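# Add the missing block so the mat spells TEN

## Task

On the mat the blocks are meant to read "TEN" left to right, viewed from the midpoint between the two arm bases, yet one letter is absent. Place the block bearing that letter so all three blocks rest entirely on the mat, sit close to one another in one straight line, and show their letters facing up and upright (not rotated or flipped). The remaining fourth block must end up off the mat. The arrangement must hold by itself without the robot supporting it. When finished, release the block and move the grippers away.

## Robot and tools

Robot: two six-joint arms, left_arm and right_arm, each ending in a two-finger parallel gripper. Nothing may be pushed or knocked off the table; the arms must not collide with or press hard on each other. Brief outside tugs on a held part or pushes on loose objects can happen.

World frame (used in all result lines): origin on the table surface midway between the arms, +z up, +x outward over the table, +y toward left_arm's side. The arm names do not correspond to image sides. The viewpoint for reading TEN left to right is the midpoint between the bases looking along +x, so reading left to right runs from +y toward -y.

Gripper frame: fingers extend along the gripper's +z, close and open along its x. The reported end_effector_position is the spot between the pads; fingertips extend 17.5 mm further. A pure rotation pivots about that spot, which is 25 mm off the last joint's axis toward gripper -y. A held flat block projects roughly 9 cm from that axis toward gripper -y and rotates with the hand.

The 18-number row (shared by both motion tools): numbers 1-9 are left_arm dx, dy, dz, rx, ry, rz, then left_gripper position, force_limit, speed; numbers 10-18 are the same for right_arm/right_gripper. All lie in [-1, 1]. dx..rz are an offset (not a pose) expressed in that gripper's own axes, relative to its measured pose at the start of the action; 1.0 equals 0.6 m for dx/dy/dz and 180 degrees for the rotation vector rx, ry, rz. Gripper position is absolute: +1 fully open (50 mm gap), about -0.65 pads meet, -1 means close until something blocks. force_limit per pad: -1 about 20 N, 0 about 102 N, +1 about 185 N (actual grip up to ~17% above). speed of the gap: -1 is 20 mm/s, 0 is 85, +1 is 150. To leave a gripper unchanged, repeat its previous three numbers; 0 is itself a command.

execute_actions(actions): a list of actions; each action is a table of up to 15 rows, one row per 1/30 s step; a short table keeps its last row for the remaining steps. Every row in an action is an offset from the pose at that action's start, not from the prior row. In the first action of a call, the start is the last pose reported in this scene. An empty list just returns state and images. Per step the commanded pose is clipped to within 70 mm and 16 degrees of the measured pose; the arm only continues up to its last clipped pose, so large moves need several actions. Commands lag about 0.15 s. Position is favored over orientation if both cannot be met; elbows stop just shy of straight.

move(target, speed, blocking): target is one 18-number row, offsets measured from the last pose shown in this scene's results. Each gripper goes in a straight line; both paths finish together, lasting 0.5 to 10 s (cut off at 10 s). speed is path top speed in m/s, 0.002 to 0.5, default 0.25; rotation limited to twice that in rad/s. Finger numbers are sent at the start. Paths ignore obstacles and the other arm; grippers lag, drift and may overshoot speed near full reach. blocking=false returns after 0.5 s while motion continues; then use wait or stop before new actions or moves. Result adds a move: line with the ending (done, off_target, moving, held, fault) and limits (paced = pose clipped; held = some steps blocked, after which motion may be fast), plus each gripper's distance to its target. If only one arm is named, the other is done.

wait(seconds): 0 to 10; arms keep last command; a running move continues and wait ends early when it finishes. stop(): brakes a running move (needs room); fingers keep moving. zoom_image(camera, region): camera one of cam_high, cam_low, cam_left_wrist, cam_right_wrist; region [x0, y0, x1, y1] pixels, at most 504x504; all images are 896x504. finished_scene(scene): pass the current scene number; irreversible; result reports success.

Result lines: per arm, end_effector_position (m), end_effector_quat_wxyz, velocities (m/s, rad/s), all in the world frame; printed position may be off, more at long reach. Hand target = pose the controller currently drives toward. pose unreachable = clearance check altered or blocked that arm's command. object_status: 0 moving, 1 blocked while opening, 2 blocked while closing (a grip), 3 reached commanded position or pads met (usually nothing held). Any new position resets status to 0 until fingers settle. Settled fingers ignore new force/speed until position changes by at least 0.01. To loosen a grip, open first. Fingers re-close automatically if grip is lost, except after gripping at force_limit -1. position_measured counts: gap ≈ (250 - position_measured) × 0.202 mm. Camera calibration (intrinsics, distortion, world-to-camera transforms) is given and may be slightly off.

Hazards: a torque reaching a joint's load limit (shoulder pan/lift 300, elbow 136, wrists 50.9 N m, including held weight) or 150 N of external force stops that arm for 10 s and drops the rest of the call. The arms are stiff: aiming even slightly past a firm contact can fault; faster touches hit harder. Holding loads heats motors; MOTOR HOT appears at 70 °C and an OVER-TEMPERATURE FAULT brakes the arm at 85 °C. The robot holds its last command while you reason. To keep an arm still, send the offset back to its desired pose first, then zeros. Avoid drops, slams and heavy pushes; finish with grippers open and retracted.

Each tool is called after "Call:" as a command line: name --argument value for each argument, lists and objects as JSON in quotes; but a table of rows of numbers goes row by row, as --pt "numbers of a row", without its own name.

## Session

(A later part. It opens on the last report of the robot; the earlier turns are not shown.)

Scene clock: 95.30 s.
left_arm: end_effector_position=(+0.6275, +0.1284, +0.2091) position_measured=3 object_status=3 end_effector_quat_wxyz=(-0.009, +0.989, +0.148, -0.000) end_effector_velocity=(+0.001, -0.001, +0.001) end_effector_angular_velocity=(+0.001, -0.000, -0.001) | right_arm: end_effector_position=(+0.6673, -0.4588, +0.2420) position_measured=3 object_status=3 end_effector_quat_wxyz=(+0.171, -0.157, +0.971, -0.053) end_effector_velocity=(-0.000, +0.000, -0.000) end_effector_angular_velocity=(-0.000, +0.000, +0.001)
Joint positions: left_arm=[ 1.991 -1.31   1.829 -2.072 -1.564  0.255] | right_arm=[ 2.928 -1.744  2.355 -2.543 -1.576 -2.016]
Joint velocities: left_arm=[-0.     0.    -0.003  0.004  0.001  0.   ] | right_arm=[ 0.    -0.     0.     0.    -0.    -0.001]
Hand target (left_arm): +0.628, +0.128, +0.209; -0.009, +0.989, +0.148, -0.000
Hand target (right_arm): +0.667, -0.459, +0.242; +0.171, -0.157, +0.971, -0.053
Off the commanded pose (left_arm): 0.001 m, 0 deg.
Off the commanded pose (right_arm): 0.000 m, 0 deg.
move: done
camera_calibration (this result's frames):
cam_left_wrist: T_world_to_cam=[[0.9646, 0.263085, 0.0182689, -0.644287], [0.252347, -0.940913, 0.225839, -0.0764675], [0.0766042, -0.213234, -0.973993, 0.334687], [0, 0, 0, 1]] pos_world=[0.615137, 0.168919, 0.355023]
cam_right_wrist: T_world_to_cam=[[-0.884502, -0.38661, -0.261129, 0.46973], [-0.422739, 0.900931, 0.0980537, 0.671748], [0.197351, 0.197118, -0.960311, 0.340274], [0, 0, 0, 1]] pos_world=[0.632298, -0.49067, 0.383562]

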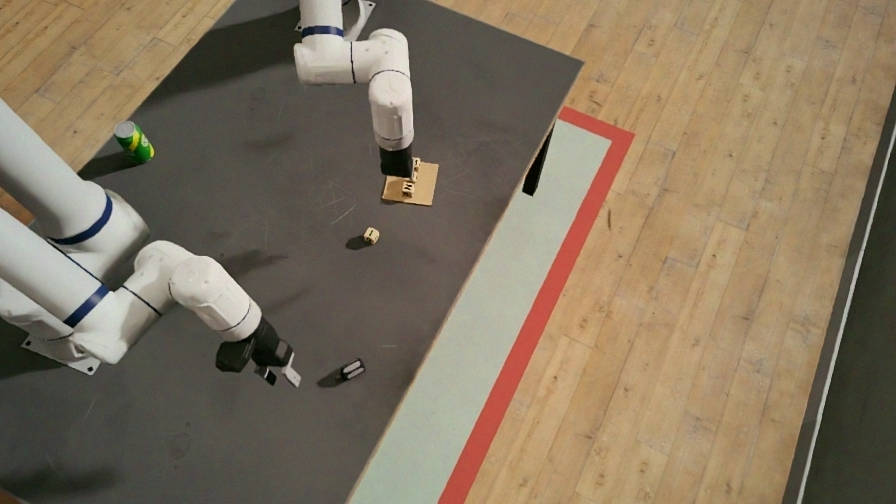

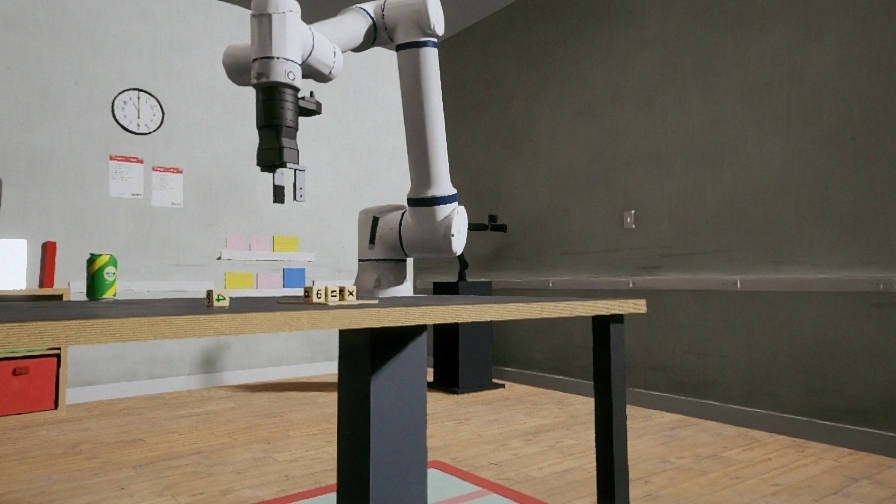

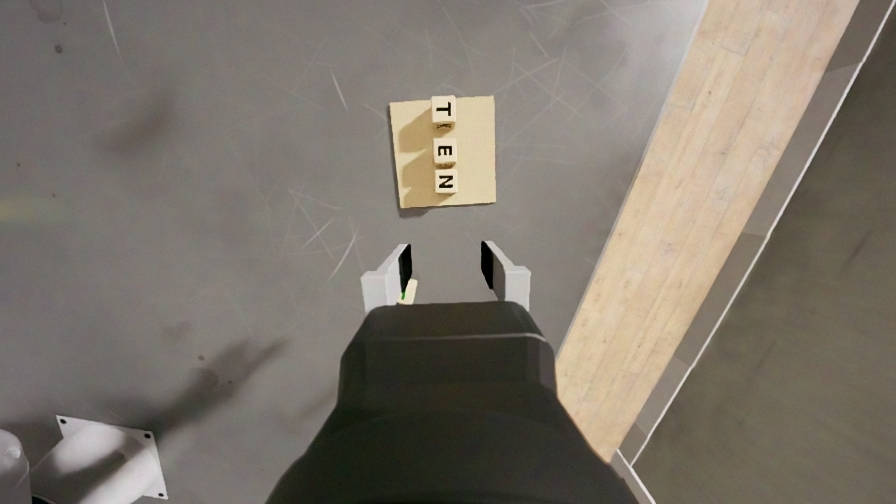

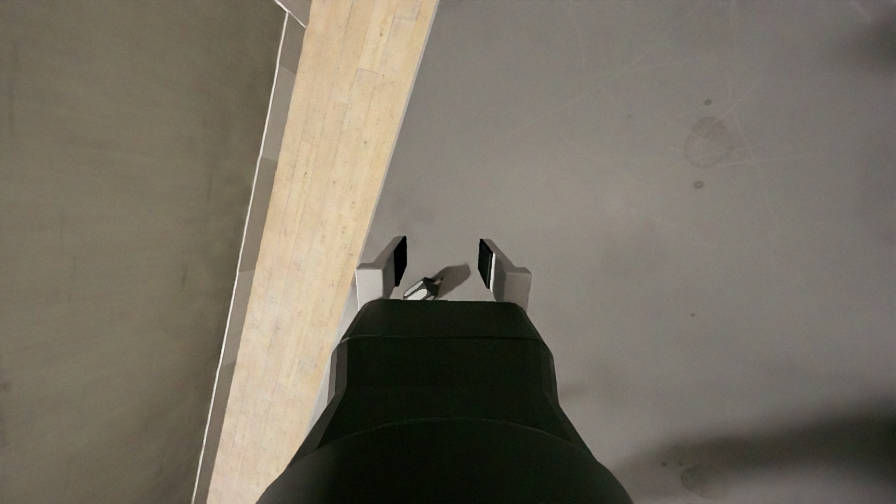

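Call:
move --target '[-0.003,-0.243,0.2,0,0,0,1,0,0, 0,0,0,0,0,0,1,0,0]'

Call:
move --target '[0,0,0.098,0,0,0,1,0,0, 0,0,0,0,0,0,1,0,0]' --speed 0.1

Scene clock: 108.03 s.
left_arm: end_effector_position=(+0.5825, +0.2689, +0.0915) position_measured=3 object_status=3 end_effector_quat_wxyz=(-0.009, +0.989, +0.148, -0.001) end_effector_velocity=(-0.000, +0.002, -0.001) end_effector_angular_velocity=(+0.000, +0.000, +0.000) | right_arm: end_effector_position=(+0.6673, -0.4588, +0.2420) position_measured=3 object_status=3 end_effector_quat_wxyz=(+0.171, -0.157, +0.971, -0.053) end_effector_velocity=(-0.000, +0.000, -0.000) end_effector_angular_velocity=(+0.000, +0.000, +0.000)
Joint positions: left_arm=[ 2.047 -1.368  2.167 -2.352 -1.563  0.31 ] | right_arm=[ 2.928 -1.744  2.355 -2.543 -1.576 -2.016]
Joint velocities: left_arm=[ 0.001 -0.     0.004 -0.003  0.     0.001] | right_arm=[-0.    -0.     0.     0.     0.001 -0.   ]
Hand target (left_arm): +0.582, +0.269, +0.091; -0.009, +0.989, +0.148, -0.001
Hand target (right_arm): +0.667, -0.459, +0.242; +0.171, -0.157, +0.971, -0.053
Off the commanded pose (left_arm): 0.001 m, 0 deg.
Off the commanded pose (right_arm): 0.000 m, 0 deg.
move: done
camera_calibration (this result's frames):
cam_left_wrist: T_world_to_cam=[[0.964605, 0.263087, 0.0179779, -0.635614], [0.252423, -0.940928, 0.225694, 0.0936323], [0.0762931, -0.213167, -0.974032, 0.253639], [0, 0, 0, 1]] pos_world=[0.57013, 0.309391, 0.237347]
cam_right_wrist: T_world_to_cam=[[-0.884502, -0.38661, -0.261129, 0.46973], [-0.422739, 0.900931, 0.0980535, 0.671748], [0.197351, 0.197118, -0.960311, 0.340274], [0, 0, 0, 1]] pos_world=[0.632298, -0.49067, 0.383562]

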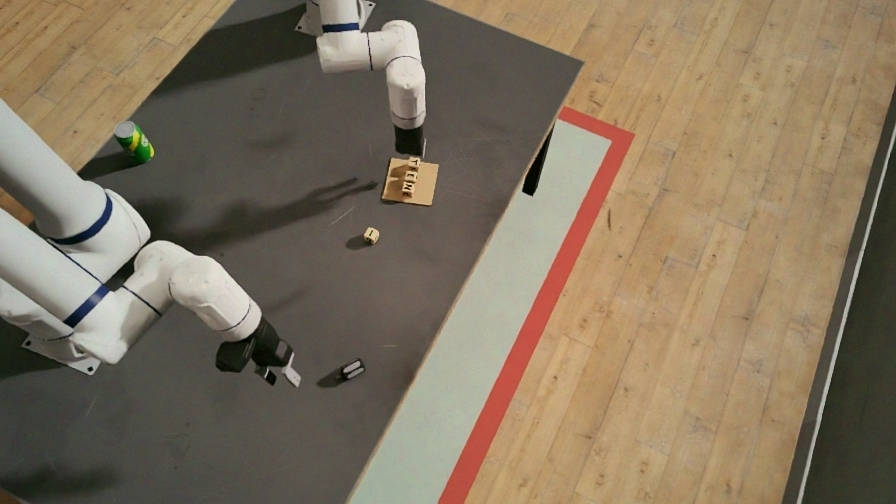

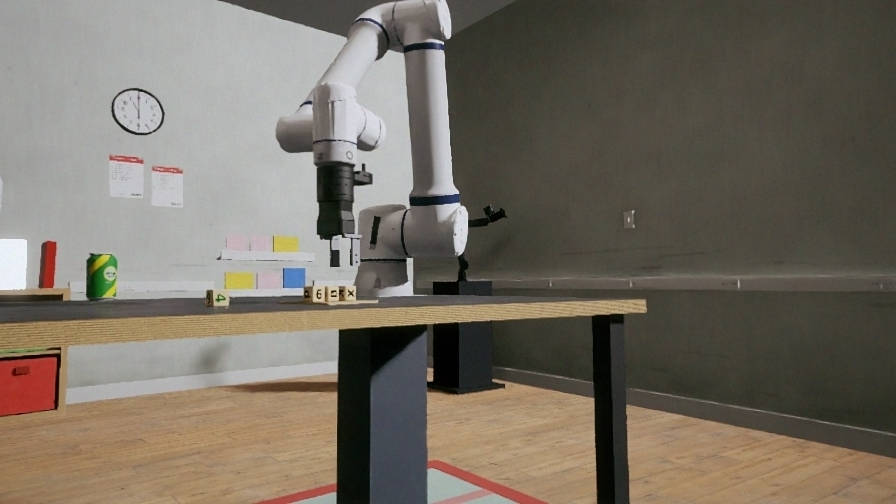

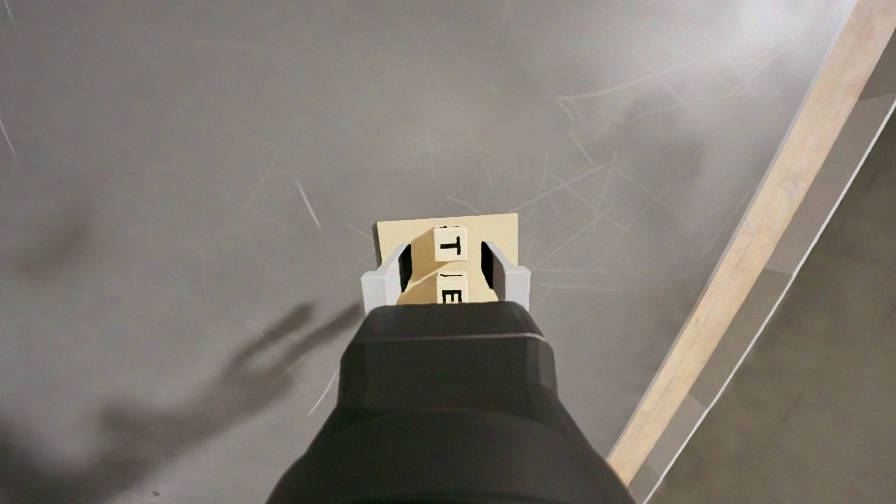

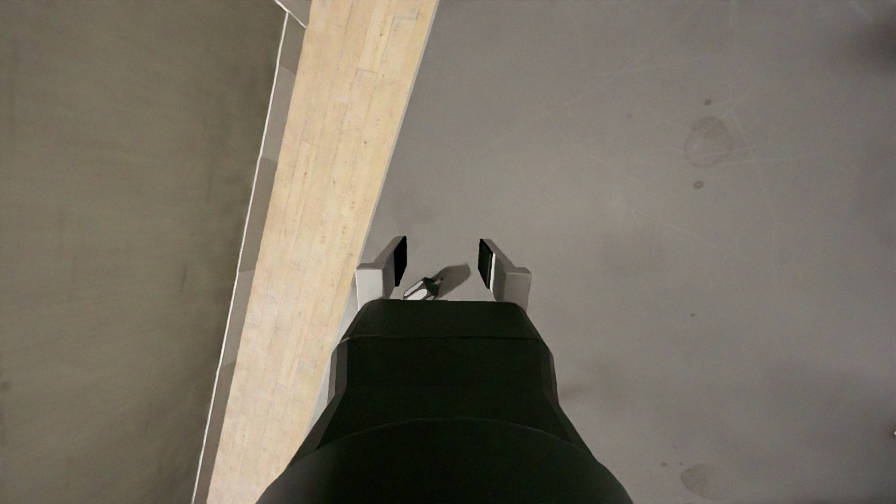

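Scene clock: 109.07 s.
left_arm: end_effector_position=(+0.5822, +0.2697, +0.0331) position_measured=3 object_status=3 end_effector_quat_wxyz=(-0.009, +0.989, +0.148, -0.001) end_effector_velocity=(+0.000, +0.001, -0.003) end_effector_angular_velocity=(+0.000, +0.001, +0.001) | right_arm: end_effector_position=(+0.6673, -0.4588, +0.2420) position_measured=3 object_status=3 end_effector_quat_wxyz=(+0.171, -0.157, +0.971, -0.053) end_effector_velocity=(-0.000, +0.000, -0.000) end_effector_angular_velocity=(+0.000, +0.000, +0.000)
Joint positions: left_arm=[ 2.047 -1.281  2.202 -2.474 -1.563  0.31 ] | right_arm=[ 2.928 -1.744  2.355 -2.543 -1.576 -2.016]
Joint velocities: left_arm=[ 0.001  0.004  0.002 -0.006 -0.001  0.   ] | right_arm=[ 0.  0.  0. -0.  0. -0.]
Hand target (left_arm): +0.582, +0.270, +0.033; -0.009, +0.989, +0.148, -0.001
Hand target (right_arm): +0.667, -0.459, +0.242; +0.171, -0.157, +0.971, -0.053
Off the commanded pose (left_arm): 0.000 m, 0 deg.
Off the commanded pose (right_arm): 0.000 m, 0 deg.
move: done
camera_calibration (this result's frames):
cam_left_wrist: T_world_to_cam=[[0.964604, 0.263089, 0.0179725, -0.6345], [0.252426, -0.940928, 0.225691, 0.107672], [0.0762876, -0.213165, -0.974033, 0.196979], [0, 0, 0, 1]] pos_world=[0.569835, 0.31023, 0.178967]
cam_right_wrist: T_world_to_cam=[[-0.884502, -0.38661, -0.261129, 0.46973], [-0.422739, 0.900931, 0.0980536, 0.671748], [0.197351, 0.197118, -0.960311, 0.340274], [0, 0, 0, 1]] pos_world=[0.632298, -0.49067, 0.383562]

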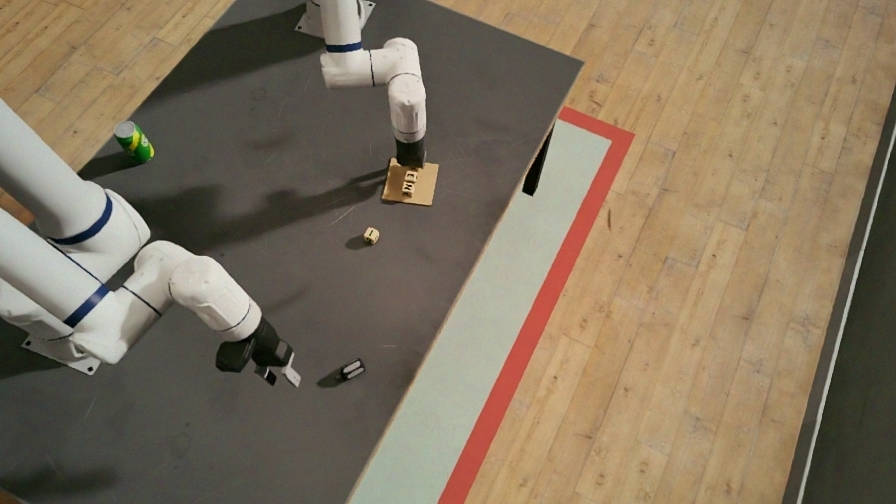

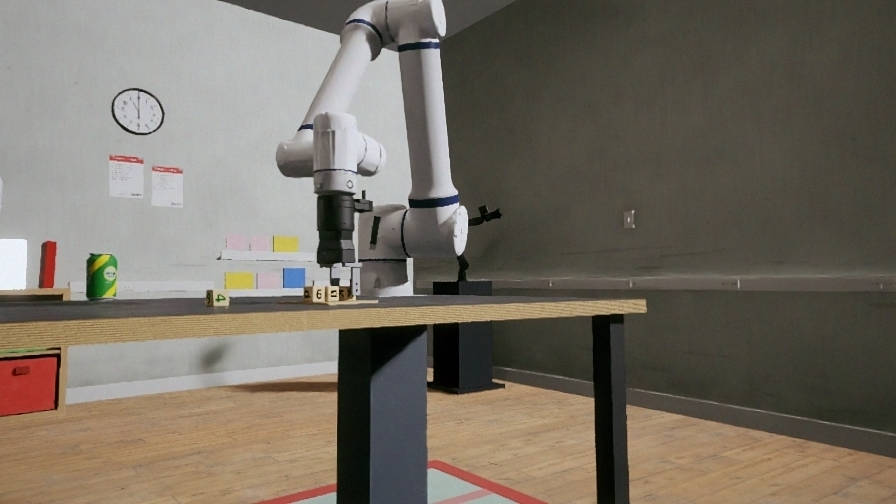

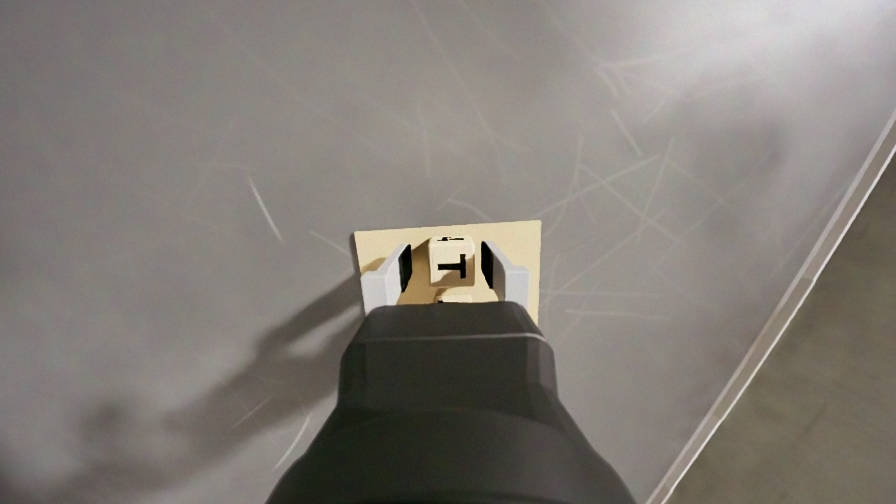

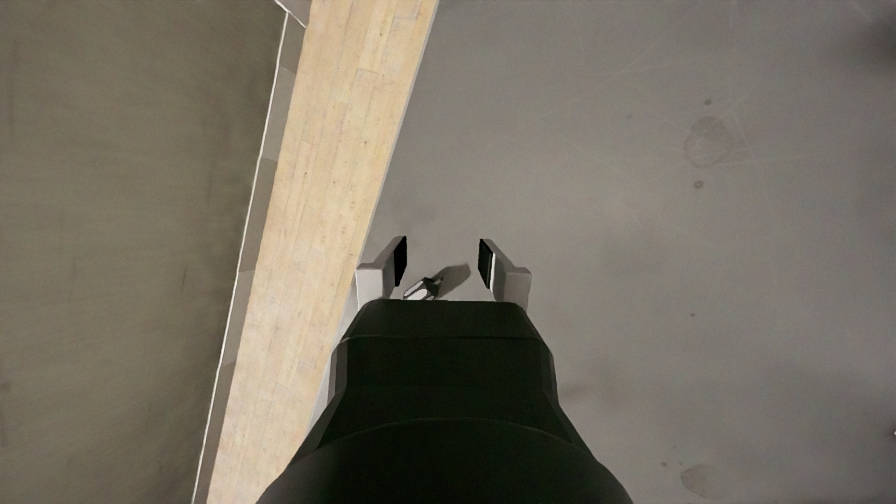

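Call:
execute_actions --actions '[[[0.005,0,0,0,0,0,1,0,0, 0,0,0,0,0,0,1,0,0]],[[0,0,0,0,0,0,-1,-0.5,0.3, 0,0,0,0,0,0,1,0,0]],[[0,0,0,0,0,0,-1,-0.5,0.3, 0,0,0,0,0,0,1,0,0]],[[0,0,-0.004,0,0,0,-1,-0.5,0.3, 0,0,0,0,0,0,1,0,0]],[[0,0.017,0,0,0,0,-1,-0.5,0.3, 0,0,0,0,0,0,1,0,0]],[[0,0,0.004,0,0,0,-1,-0.5,0.3, 0,0,0,0,0,0,1,0,0]]]'

Call:
execute_actions --actions '[[[0,0,0,0,0,0,1,0,0, 0,0,0,0,0,0,1,0,0]]]'

Call:
move --target '[0,0.12,-0.3,0,0,0,1,0,0, 0,0,0,0,0,0,1,0,0]'

Call:
zoom_image --camera "cam_left_wrist" --region '[370,90,530,250]'

Scene clock: 117.43 s.
left_arm: end_effector_position=(+0.5880, +0.2610, +0.0330) position_measured=106 object_status=2 end_effector_quat_wxyz=(-0.009, +0.989, +0.148, -0.000) end_effector_velocity=(+0.000, +0.000, -0.000) end_effector_angular_velocity=(-0.000, +0.000, +0.001) | right_arm: end_effector_position=(+0.6673, -0.4588, +0.2420) position_measured=3 object_status=3 end_effector_quat_wxyz=(+0.171, -0.157, +0.971, -0.053) end_effector_velocity=(+0.000, -0.000, -0.000) end_effector_angular_velocity=(+0.000, +0.000, -0.000)
Joint positions: left_arm=[ 2.047 -1.269  2.183 -2.468 -1.563  0.31 ] | right_arm=[ 2.928 -1.744  2.355 -2.543 -1.576 -2.016]
Joint velocities: left_arm=[ 0.001 -0.     0.001 -0.001 -0.    -0.   ] | right_arm=[-0.  0. -0. -0.  0.  0.]
Hand target (left_arm): +0.588, +0.261, +0.033; -0.010, +0.989, +0.148, -0.000
Hand target (right_arm): +0.667, -0.459, +0.242; +0.171, -0.157, +0.971, -0.053
Off the commanded pose (left_arm): 0.000 m, 0 deg.
Off the commanded pose (right_arm): 0.000 m, 0 deg.
camera_calibration (this result's frames):
cam_left_wrist: T_world_to_cam=[[0.964599, 0.263099, 0.0180856, -0.637809], [0.252408, -0.94092, 0.225744, 0.0979792], [0.0764099, -0.213187, -0.974019, 0.194505], [0, 0, 0, 1]] pos_world=[0.575637, 0.301463, 0.178869]
cam_right_wrist: T_world_to_cam=[[-0.884502, -0.38661, -0.261129, 0.46973], [-0.422739, 0.900931, 0.0980535, 0.671748], [0.197351, 0.197118, -0.960311, 0.340274], [0, 0, 0, 1]] pos_world=[0.632298, -0.49067, 0.383562]

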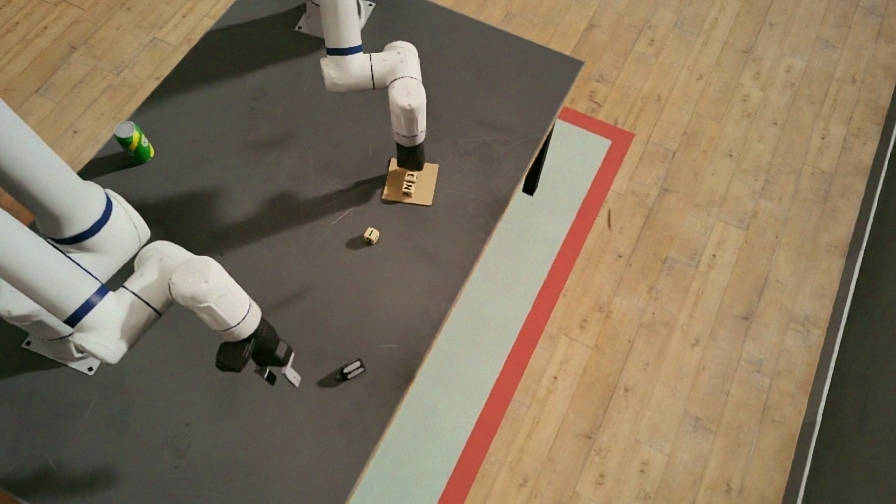

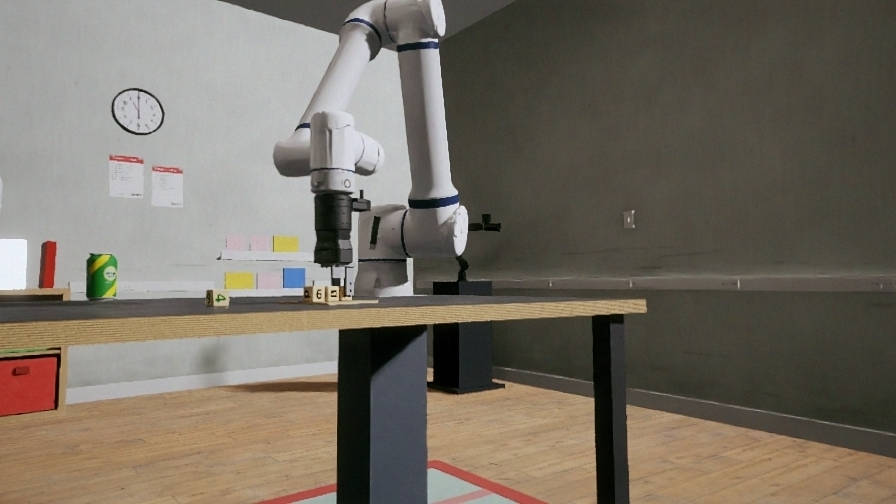

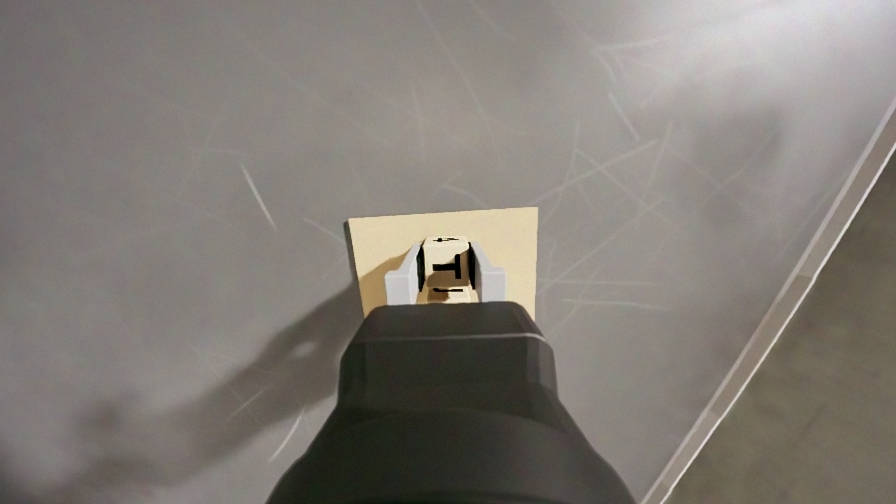

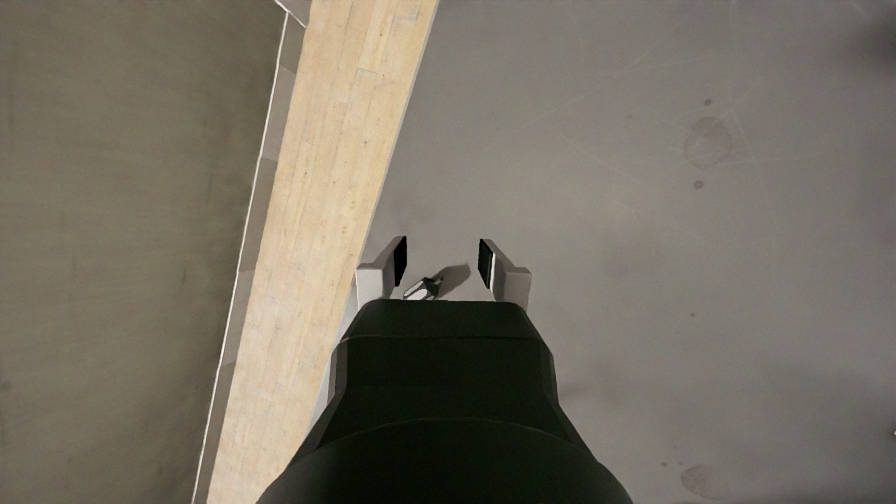

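Scene clock: 117.93 s.
left_arm: end_effector_position=(+0.5880, +0.2610, +0.0329) position_measured=3 object_status=3 end_effector_quat_wxyz=(-0.010, +0.989, +0.148, -0.001) end_effector_velocity=(-0.000, +0.000, -0.000) end_effector_angular_velocity=(+0.001, +0.000, -0.001) | right_arm: end_effector_position=(+0.6673, -0.4588, +0.2420) position_measured=3 object_status=3 end_effector_quat_wxyz=(+0.171, -0.157, +0.971, -0.053) end_effector_velocity=(+0.000, -0.000, +0.000) end_effector_angular_velocity=(-0.000, -0.001, -0.001)
Joint positions: left_arm=[ 2.047 -1.268  2.183 -2.468 -1.563  0.31 ] | right_arm=[ 2.928 -1.744  2.355 -2.543 -1.576 -2.016]
Joint velocities: left_arm=[-0.     0.     0.001 -0.     0.     0.001] | right_arm=[-0.     0.    -0.001 -0.    -0.001  0.   ]
Hand target (left_arm): +0.588, +0.261, +0.033; -0.009, +0.989, +0.148, -0.000
Hand target (right_arm): +0.667, -0.459, +0.242; +0.171, -0.157, +0.971, -0.053
Off the commanded pose (left_arm): 0.000 m, 0 deg.
Off the commanded pose (right_arm): 0.000 m, 0 deg.
camera_calibration (this result's frames):
cam_left_wrist: T_world_to_cam=[[0.964601, 0.263096, 0.0180352, -0.637779], [0.252427, -0.940948, 0.225605, 0.0980744], [0.0763261, -0.213066, -0.974052, 0.19445], [0, 0, 0, 1]] pos_world=[0.575604, 0.301511, 0.178781]
cam_right_wrist: T_world_to_cam=[[-0.884502, -0.38661, -0.261129, 0.46973], [-0.422739, 0.900931, 0.0980537, 0.671748], [0.197351, 0.197118, -0.960311, 0.340274], [0, 0, 0, 1]] pos_world=[0.632298, -0.49067, 0.383562]

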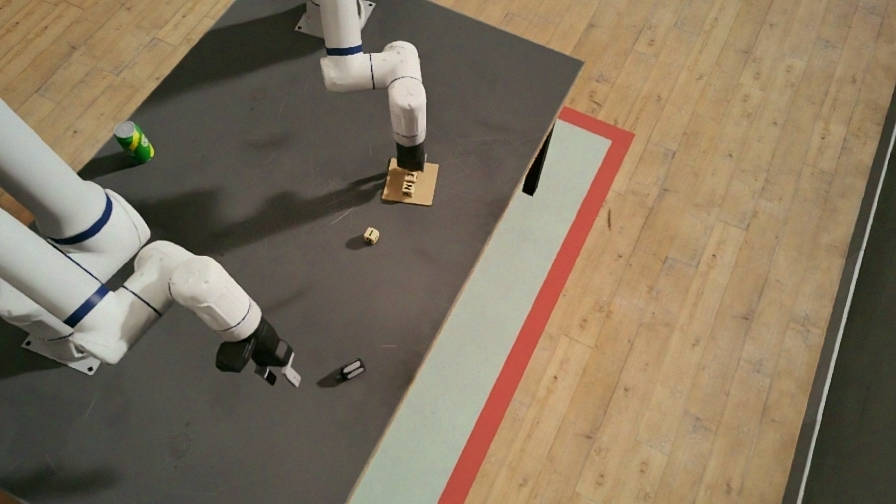

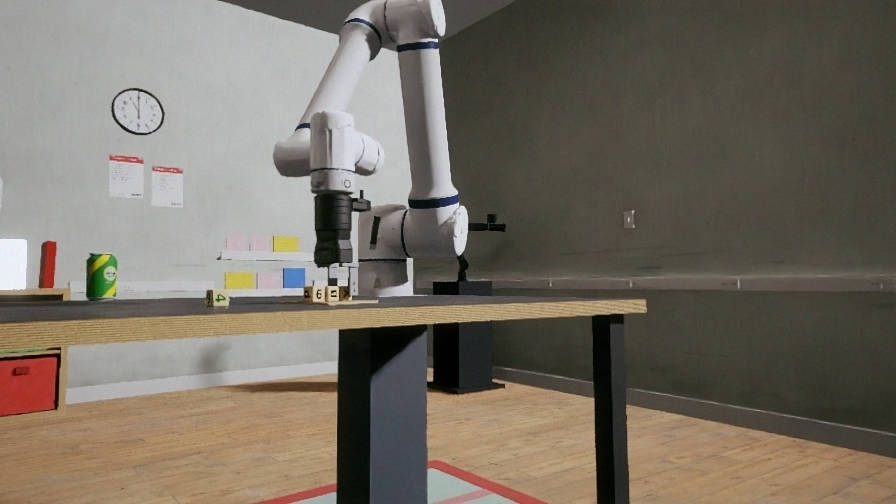

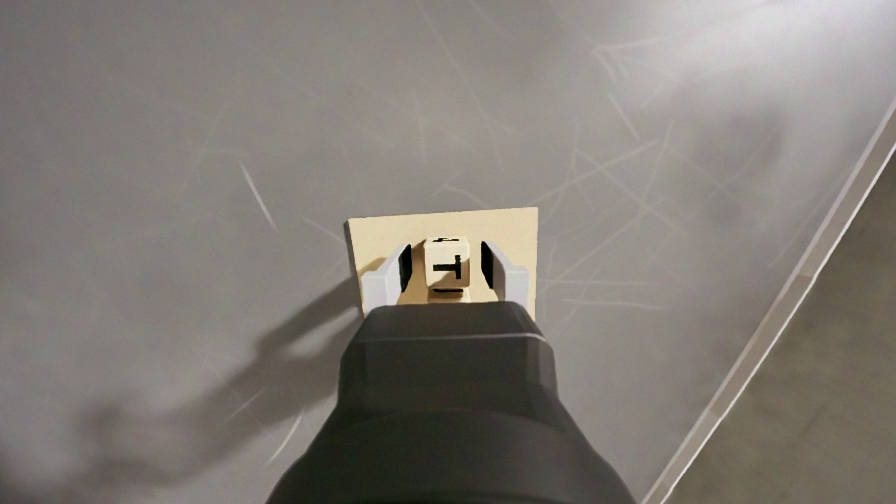

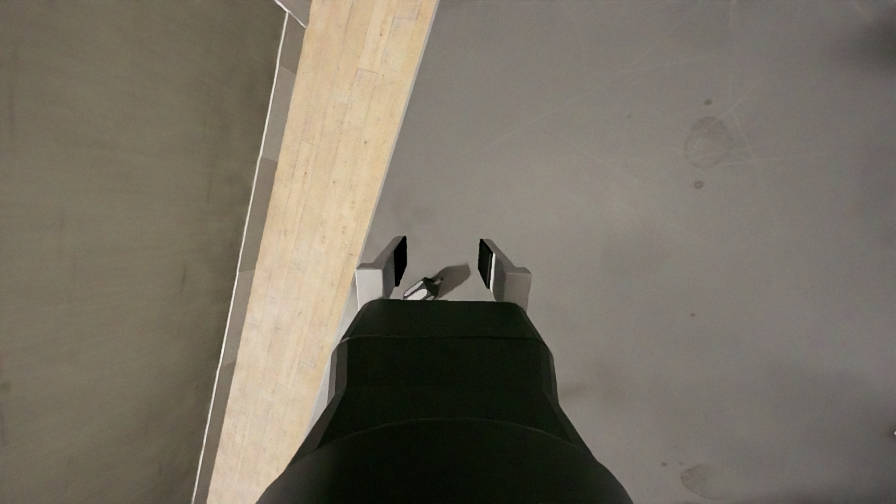

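Scene clock: 119.33 s.
left_arm: end_effector_position=(+0.6099, +0.1897, +0.2114) position_measured=3 object_status=3 end_effector_quat_wxyz=(-0.009, +0.989, +0.148, -0.000) end_effector_velocity=(+0.000, -0.001, +0.002) end_effector_angular_velocity=(+0.000, -0.000, +0.001) | right_arm: end_effector_position=(+0.6673, -0.4588, +0.2420) position_measured=3 object_status=3 end_effector_quat_wxyz=(+0.171, -0.157, +0.971, -0.053) end_effector_velocity=(+0.000, -0.000, +0.000) end_effector_angular_velocity=(-0.001, -0.000, +0.000)
Joint positions: left_arm=[ 2.015 -1.396  1.934 -2.091 -1.564  0.279] | right_arm=[ 2.928 -1.744  2.355 -2.543 -1.576 -2.016]
Joint velocities: left_arm=[-0.    -0.    -0.003  0.004  0.    -0.001] | right_arm=[ 0.     0.    -0.001 -0.    -0.001 -0.   ]
Hand target (left_arm): +0.610, +0.190, +0.212; -0.010, +0.989, +0.148, -0.000
Hand target (right_arm): +0.667, -0.459, +0.242; +0.171, -0.157, +0.971, -0.053
Off the commanded pose (left_arm): 0.001 m, 0 deg.
Off the commanded pose (right_arm): 0.000 m, 0 deg.
move: done
camera_calibration (this result's frames):
cam_left_wrist: T_world_to_cam=[[0.964598, 0.263095, 0.0182067, -0.643472], [0.252382, -0.940938, 0.225695, -0.0148925], [0.0765106, -0.21311, -0.974028, 0.35131], [0, 0, 0, 1]] pos_world=[0.597572, 0.230149, 0.357263]
cam_right_wrist: T_world_to_cam=[[-0.884502, -0.38661, -0.261129, 0.46973], [-0.422739, 0.900931, 0.0980535, 0.671748], [0.197351, 0.197118, -0.960311, 0.340274], [0, 0, 0, 1]] pos_world=[0.632298, -0.49067, 0.383562]

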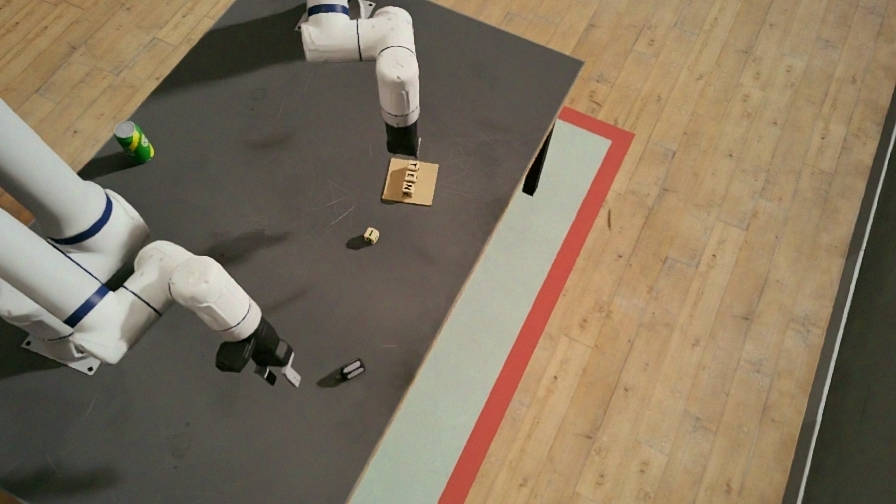

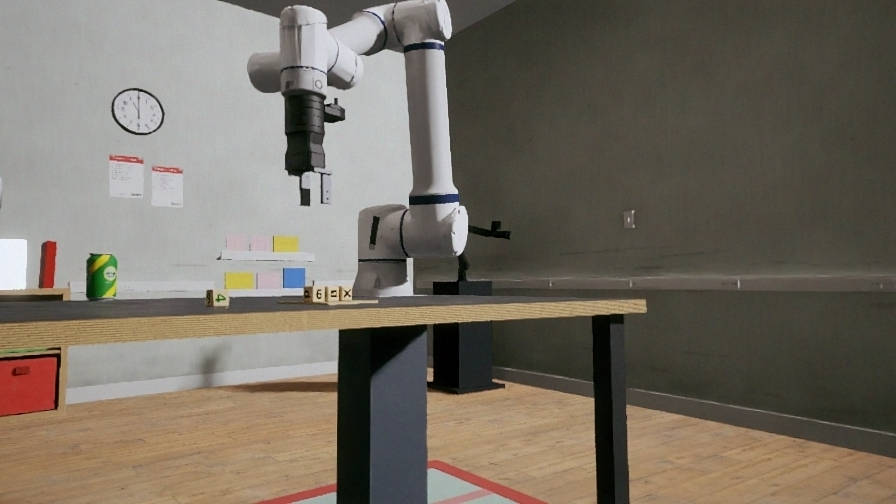

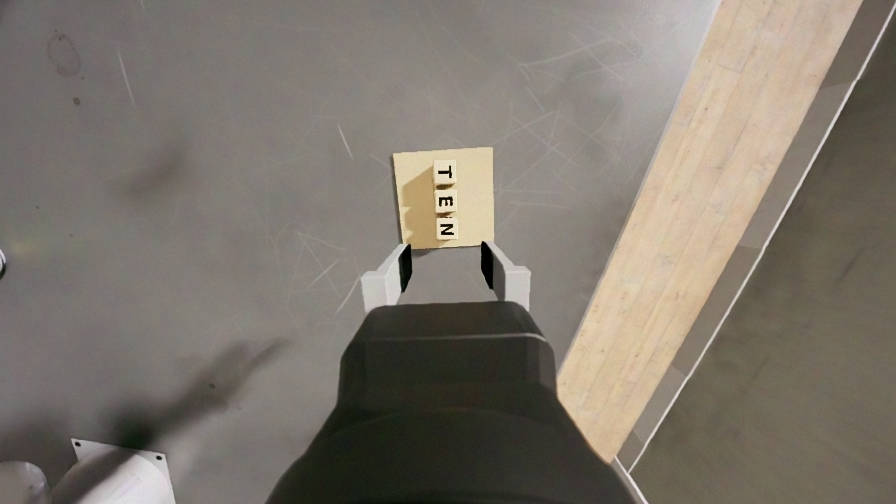

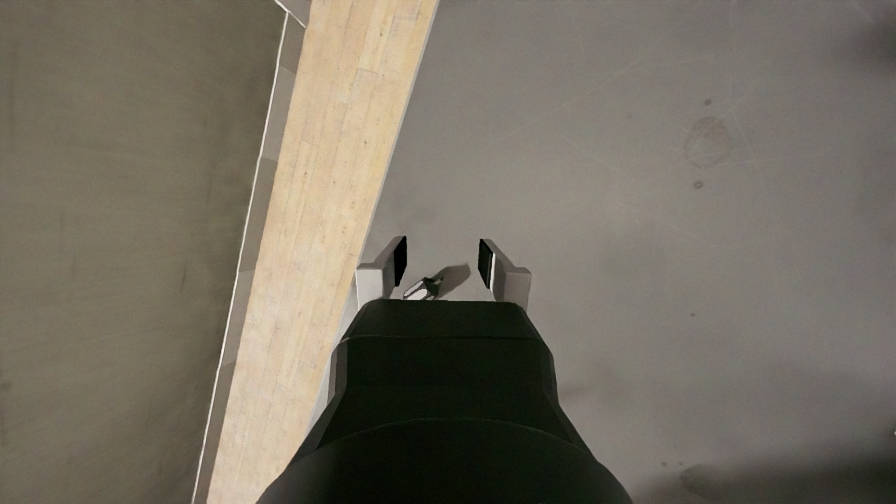

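Region (370, 90, 530, 250) of cam_left_wrist's 896x504 image, scaled by 3.150, with more detail than that image has.

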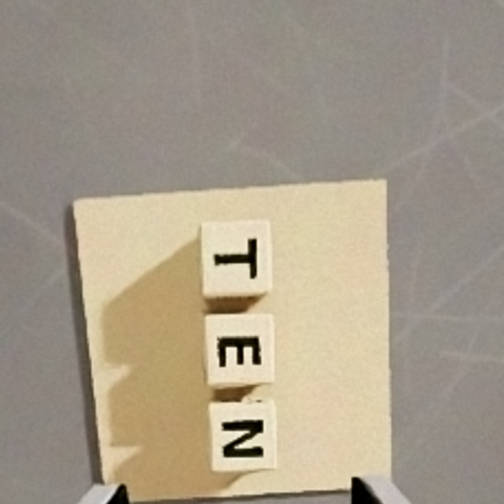

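Call:
finished_scene --scene 1

The scene is finished: the task was done.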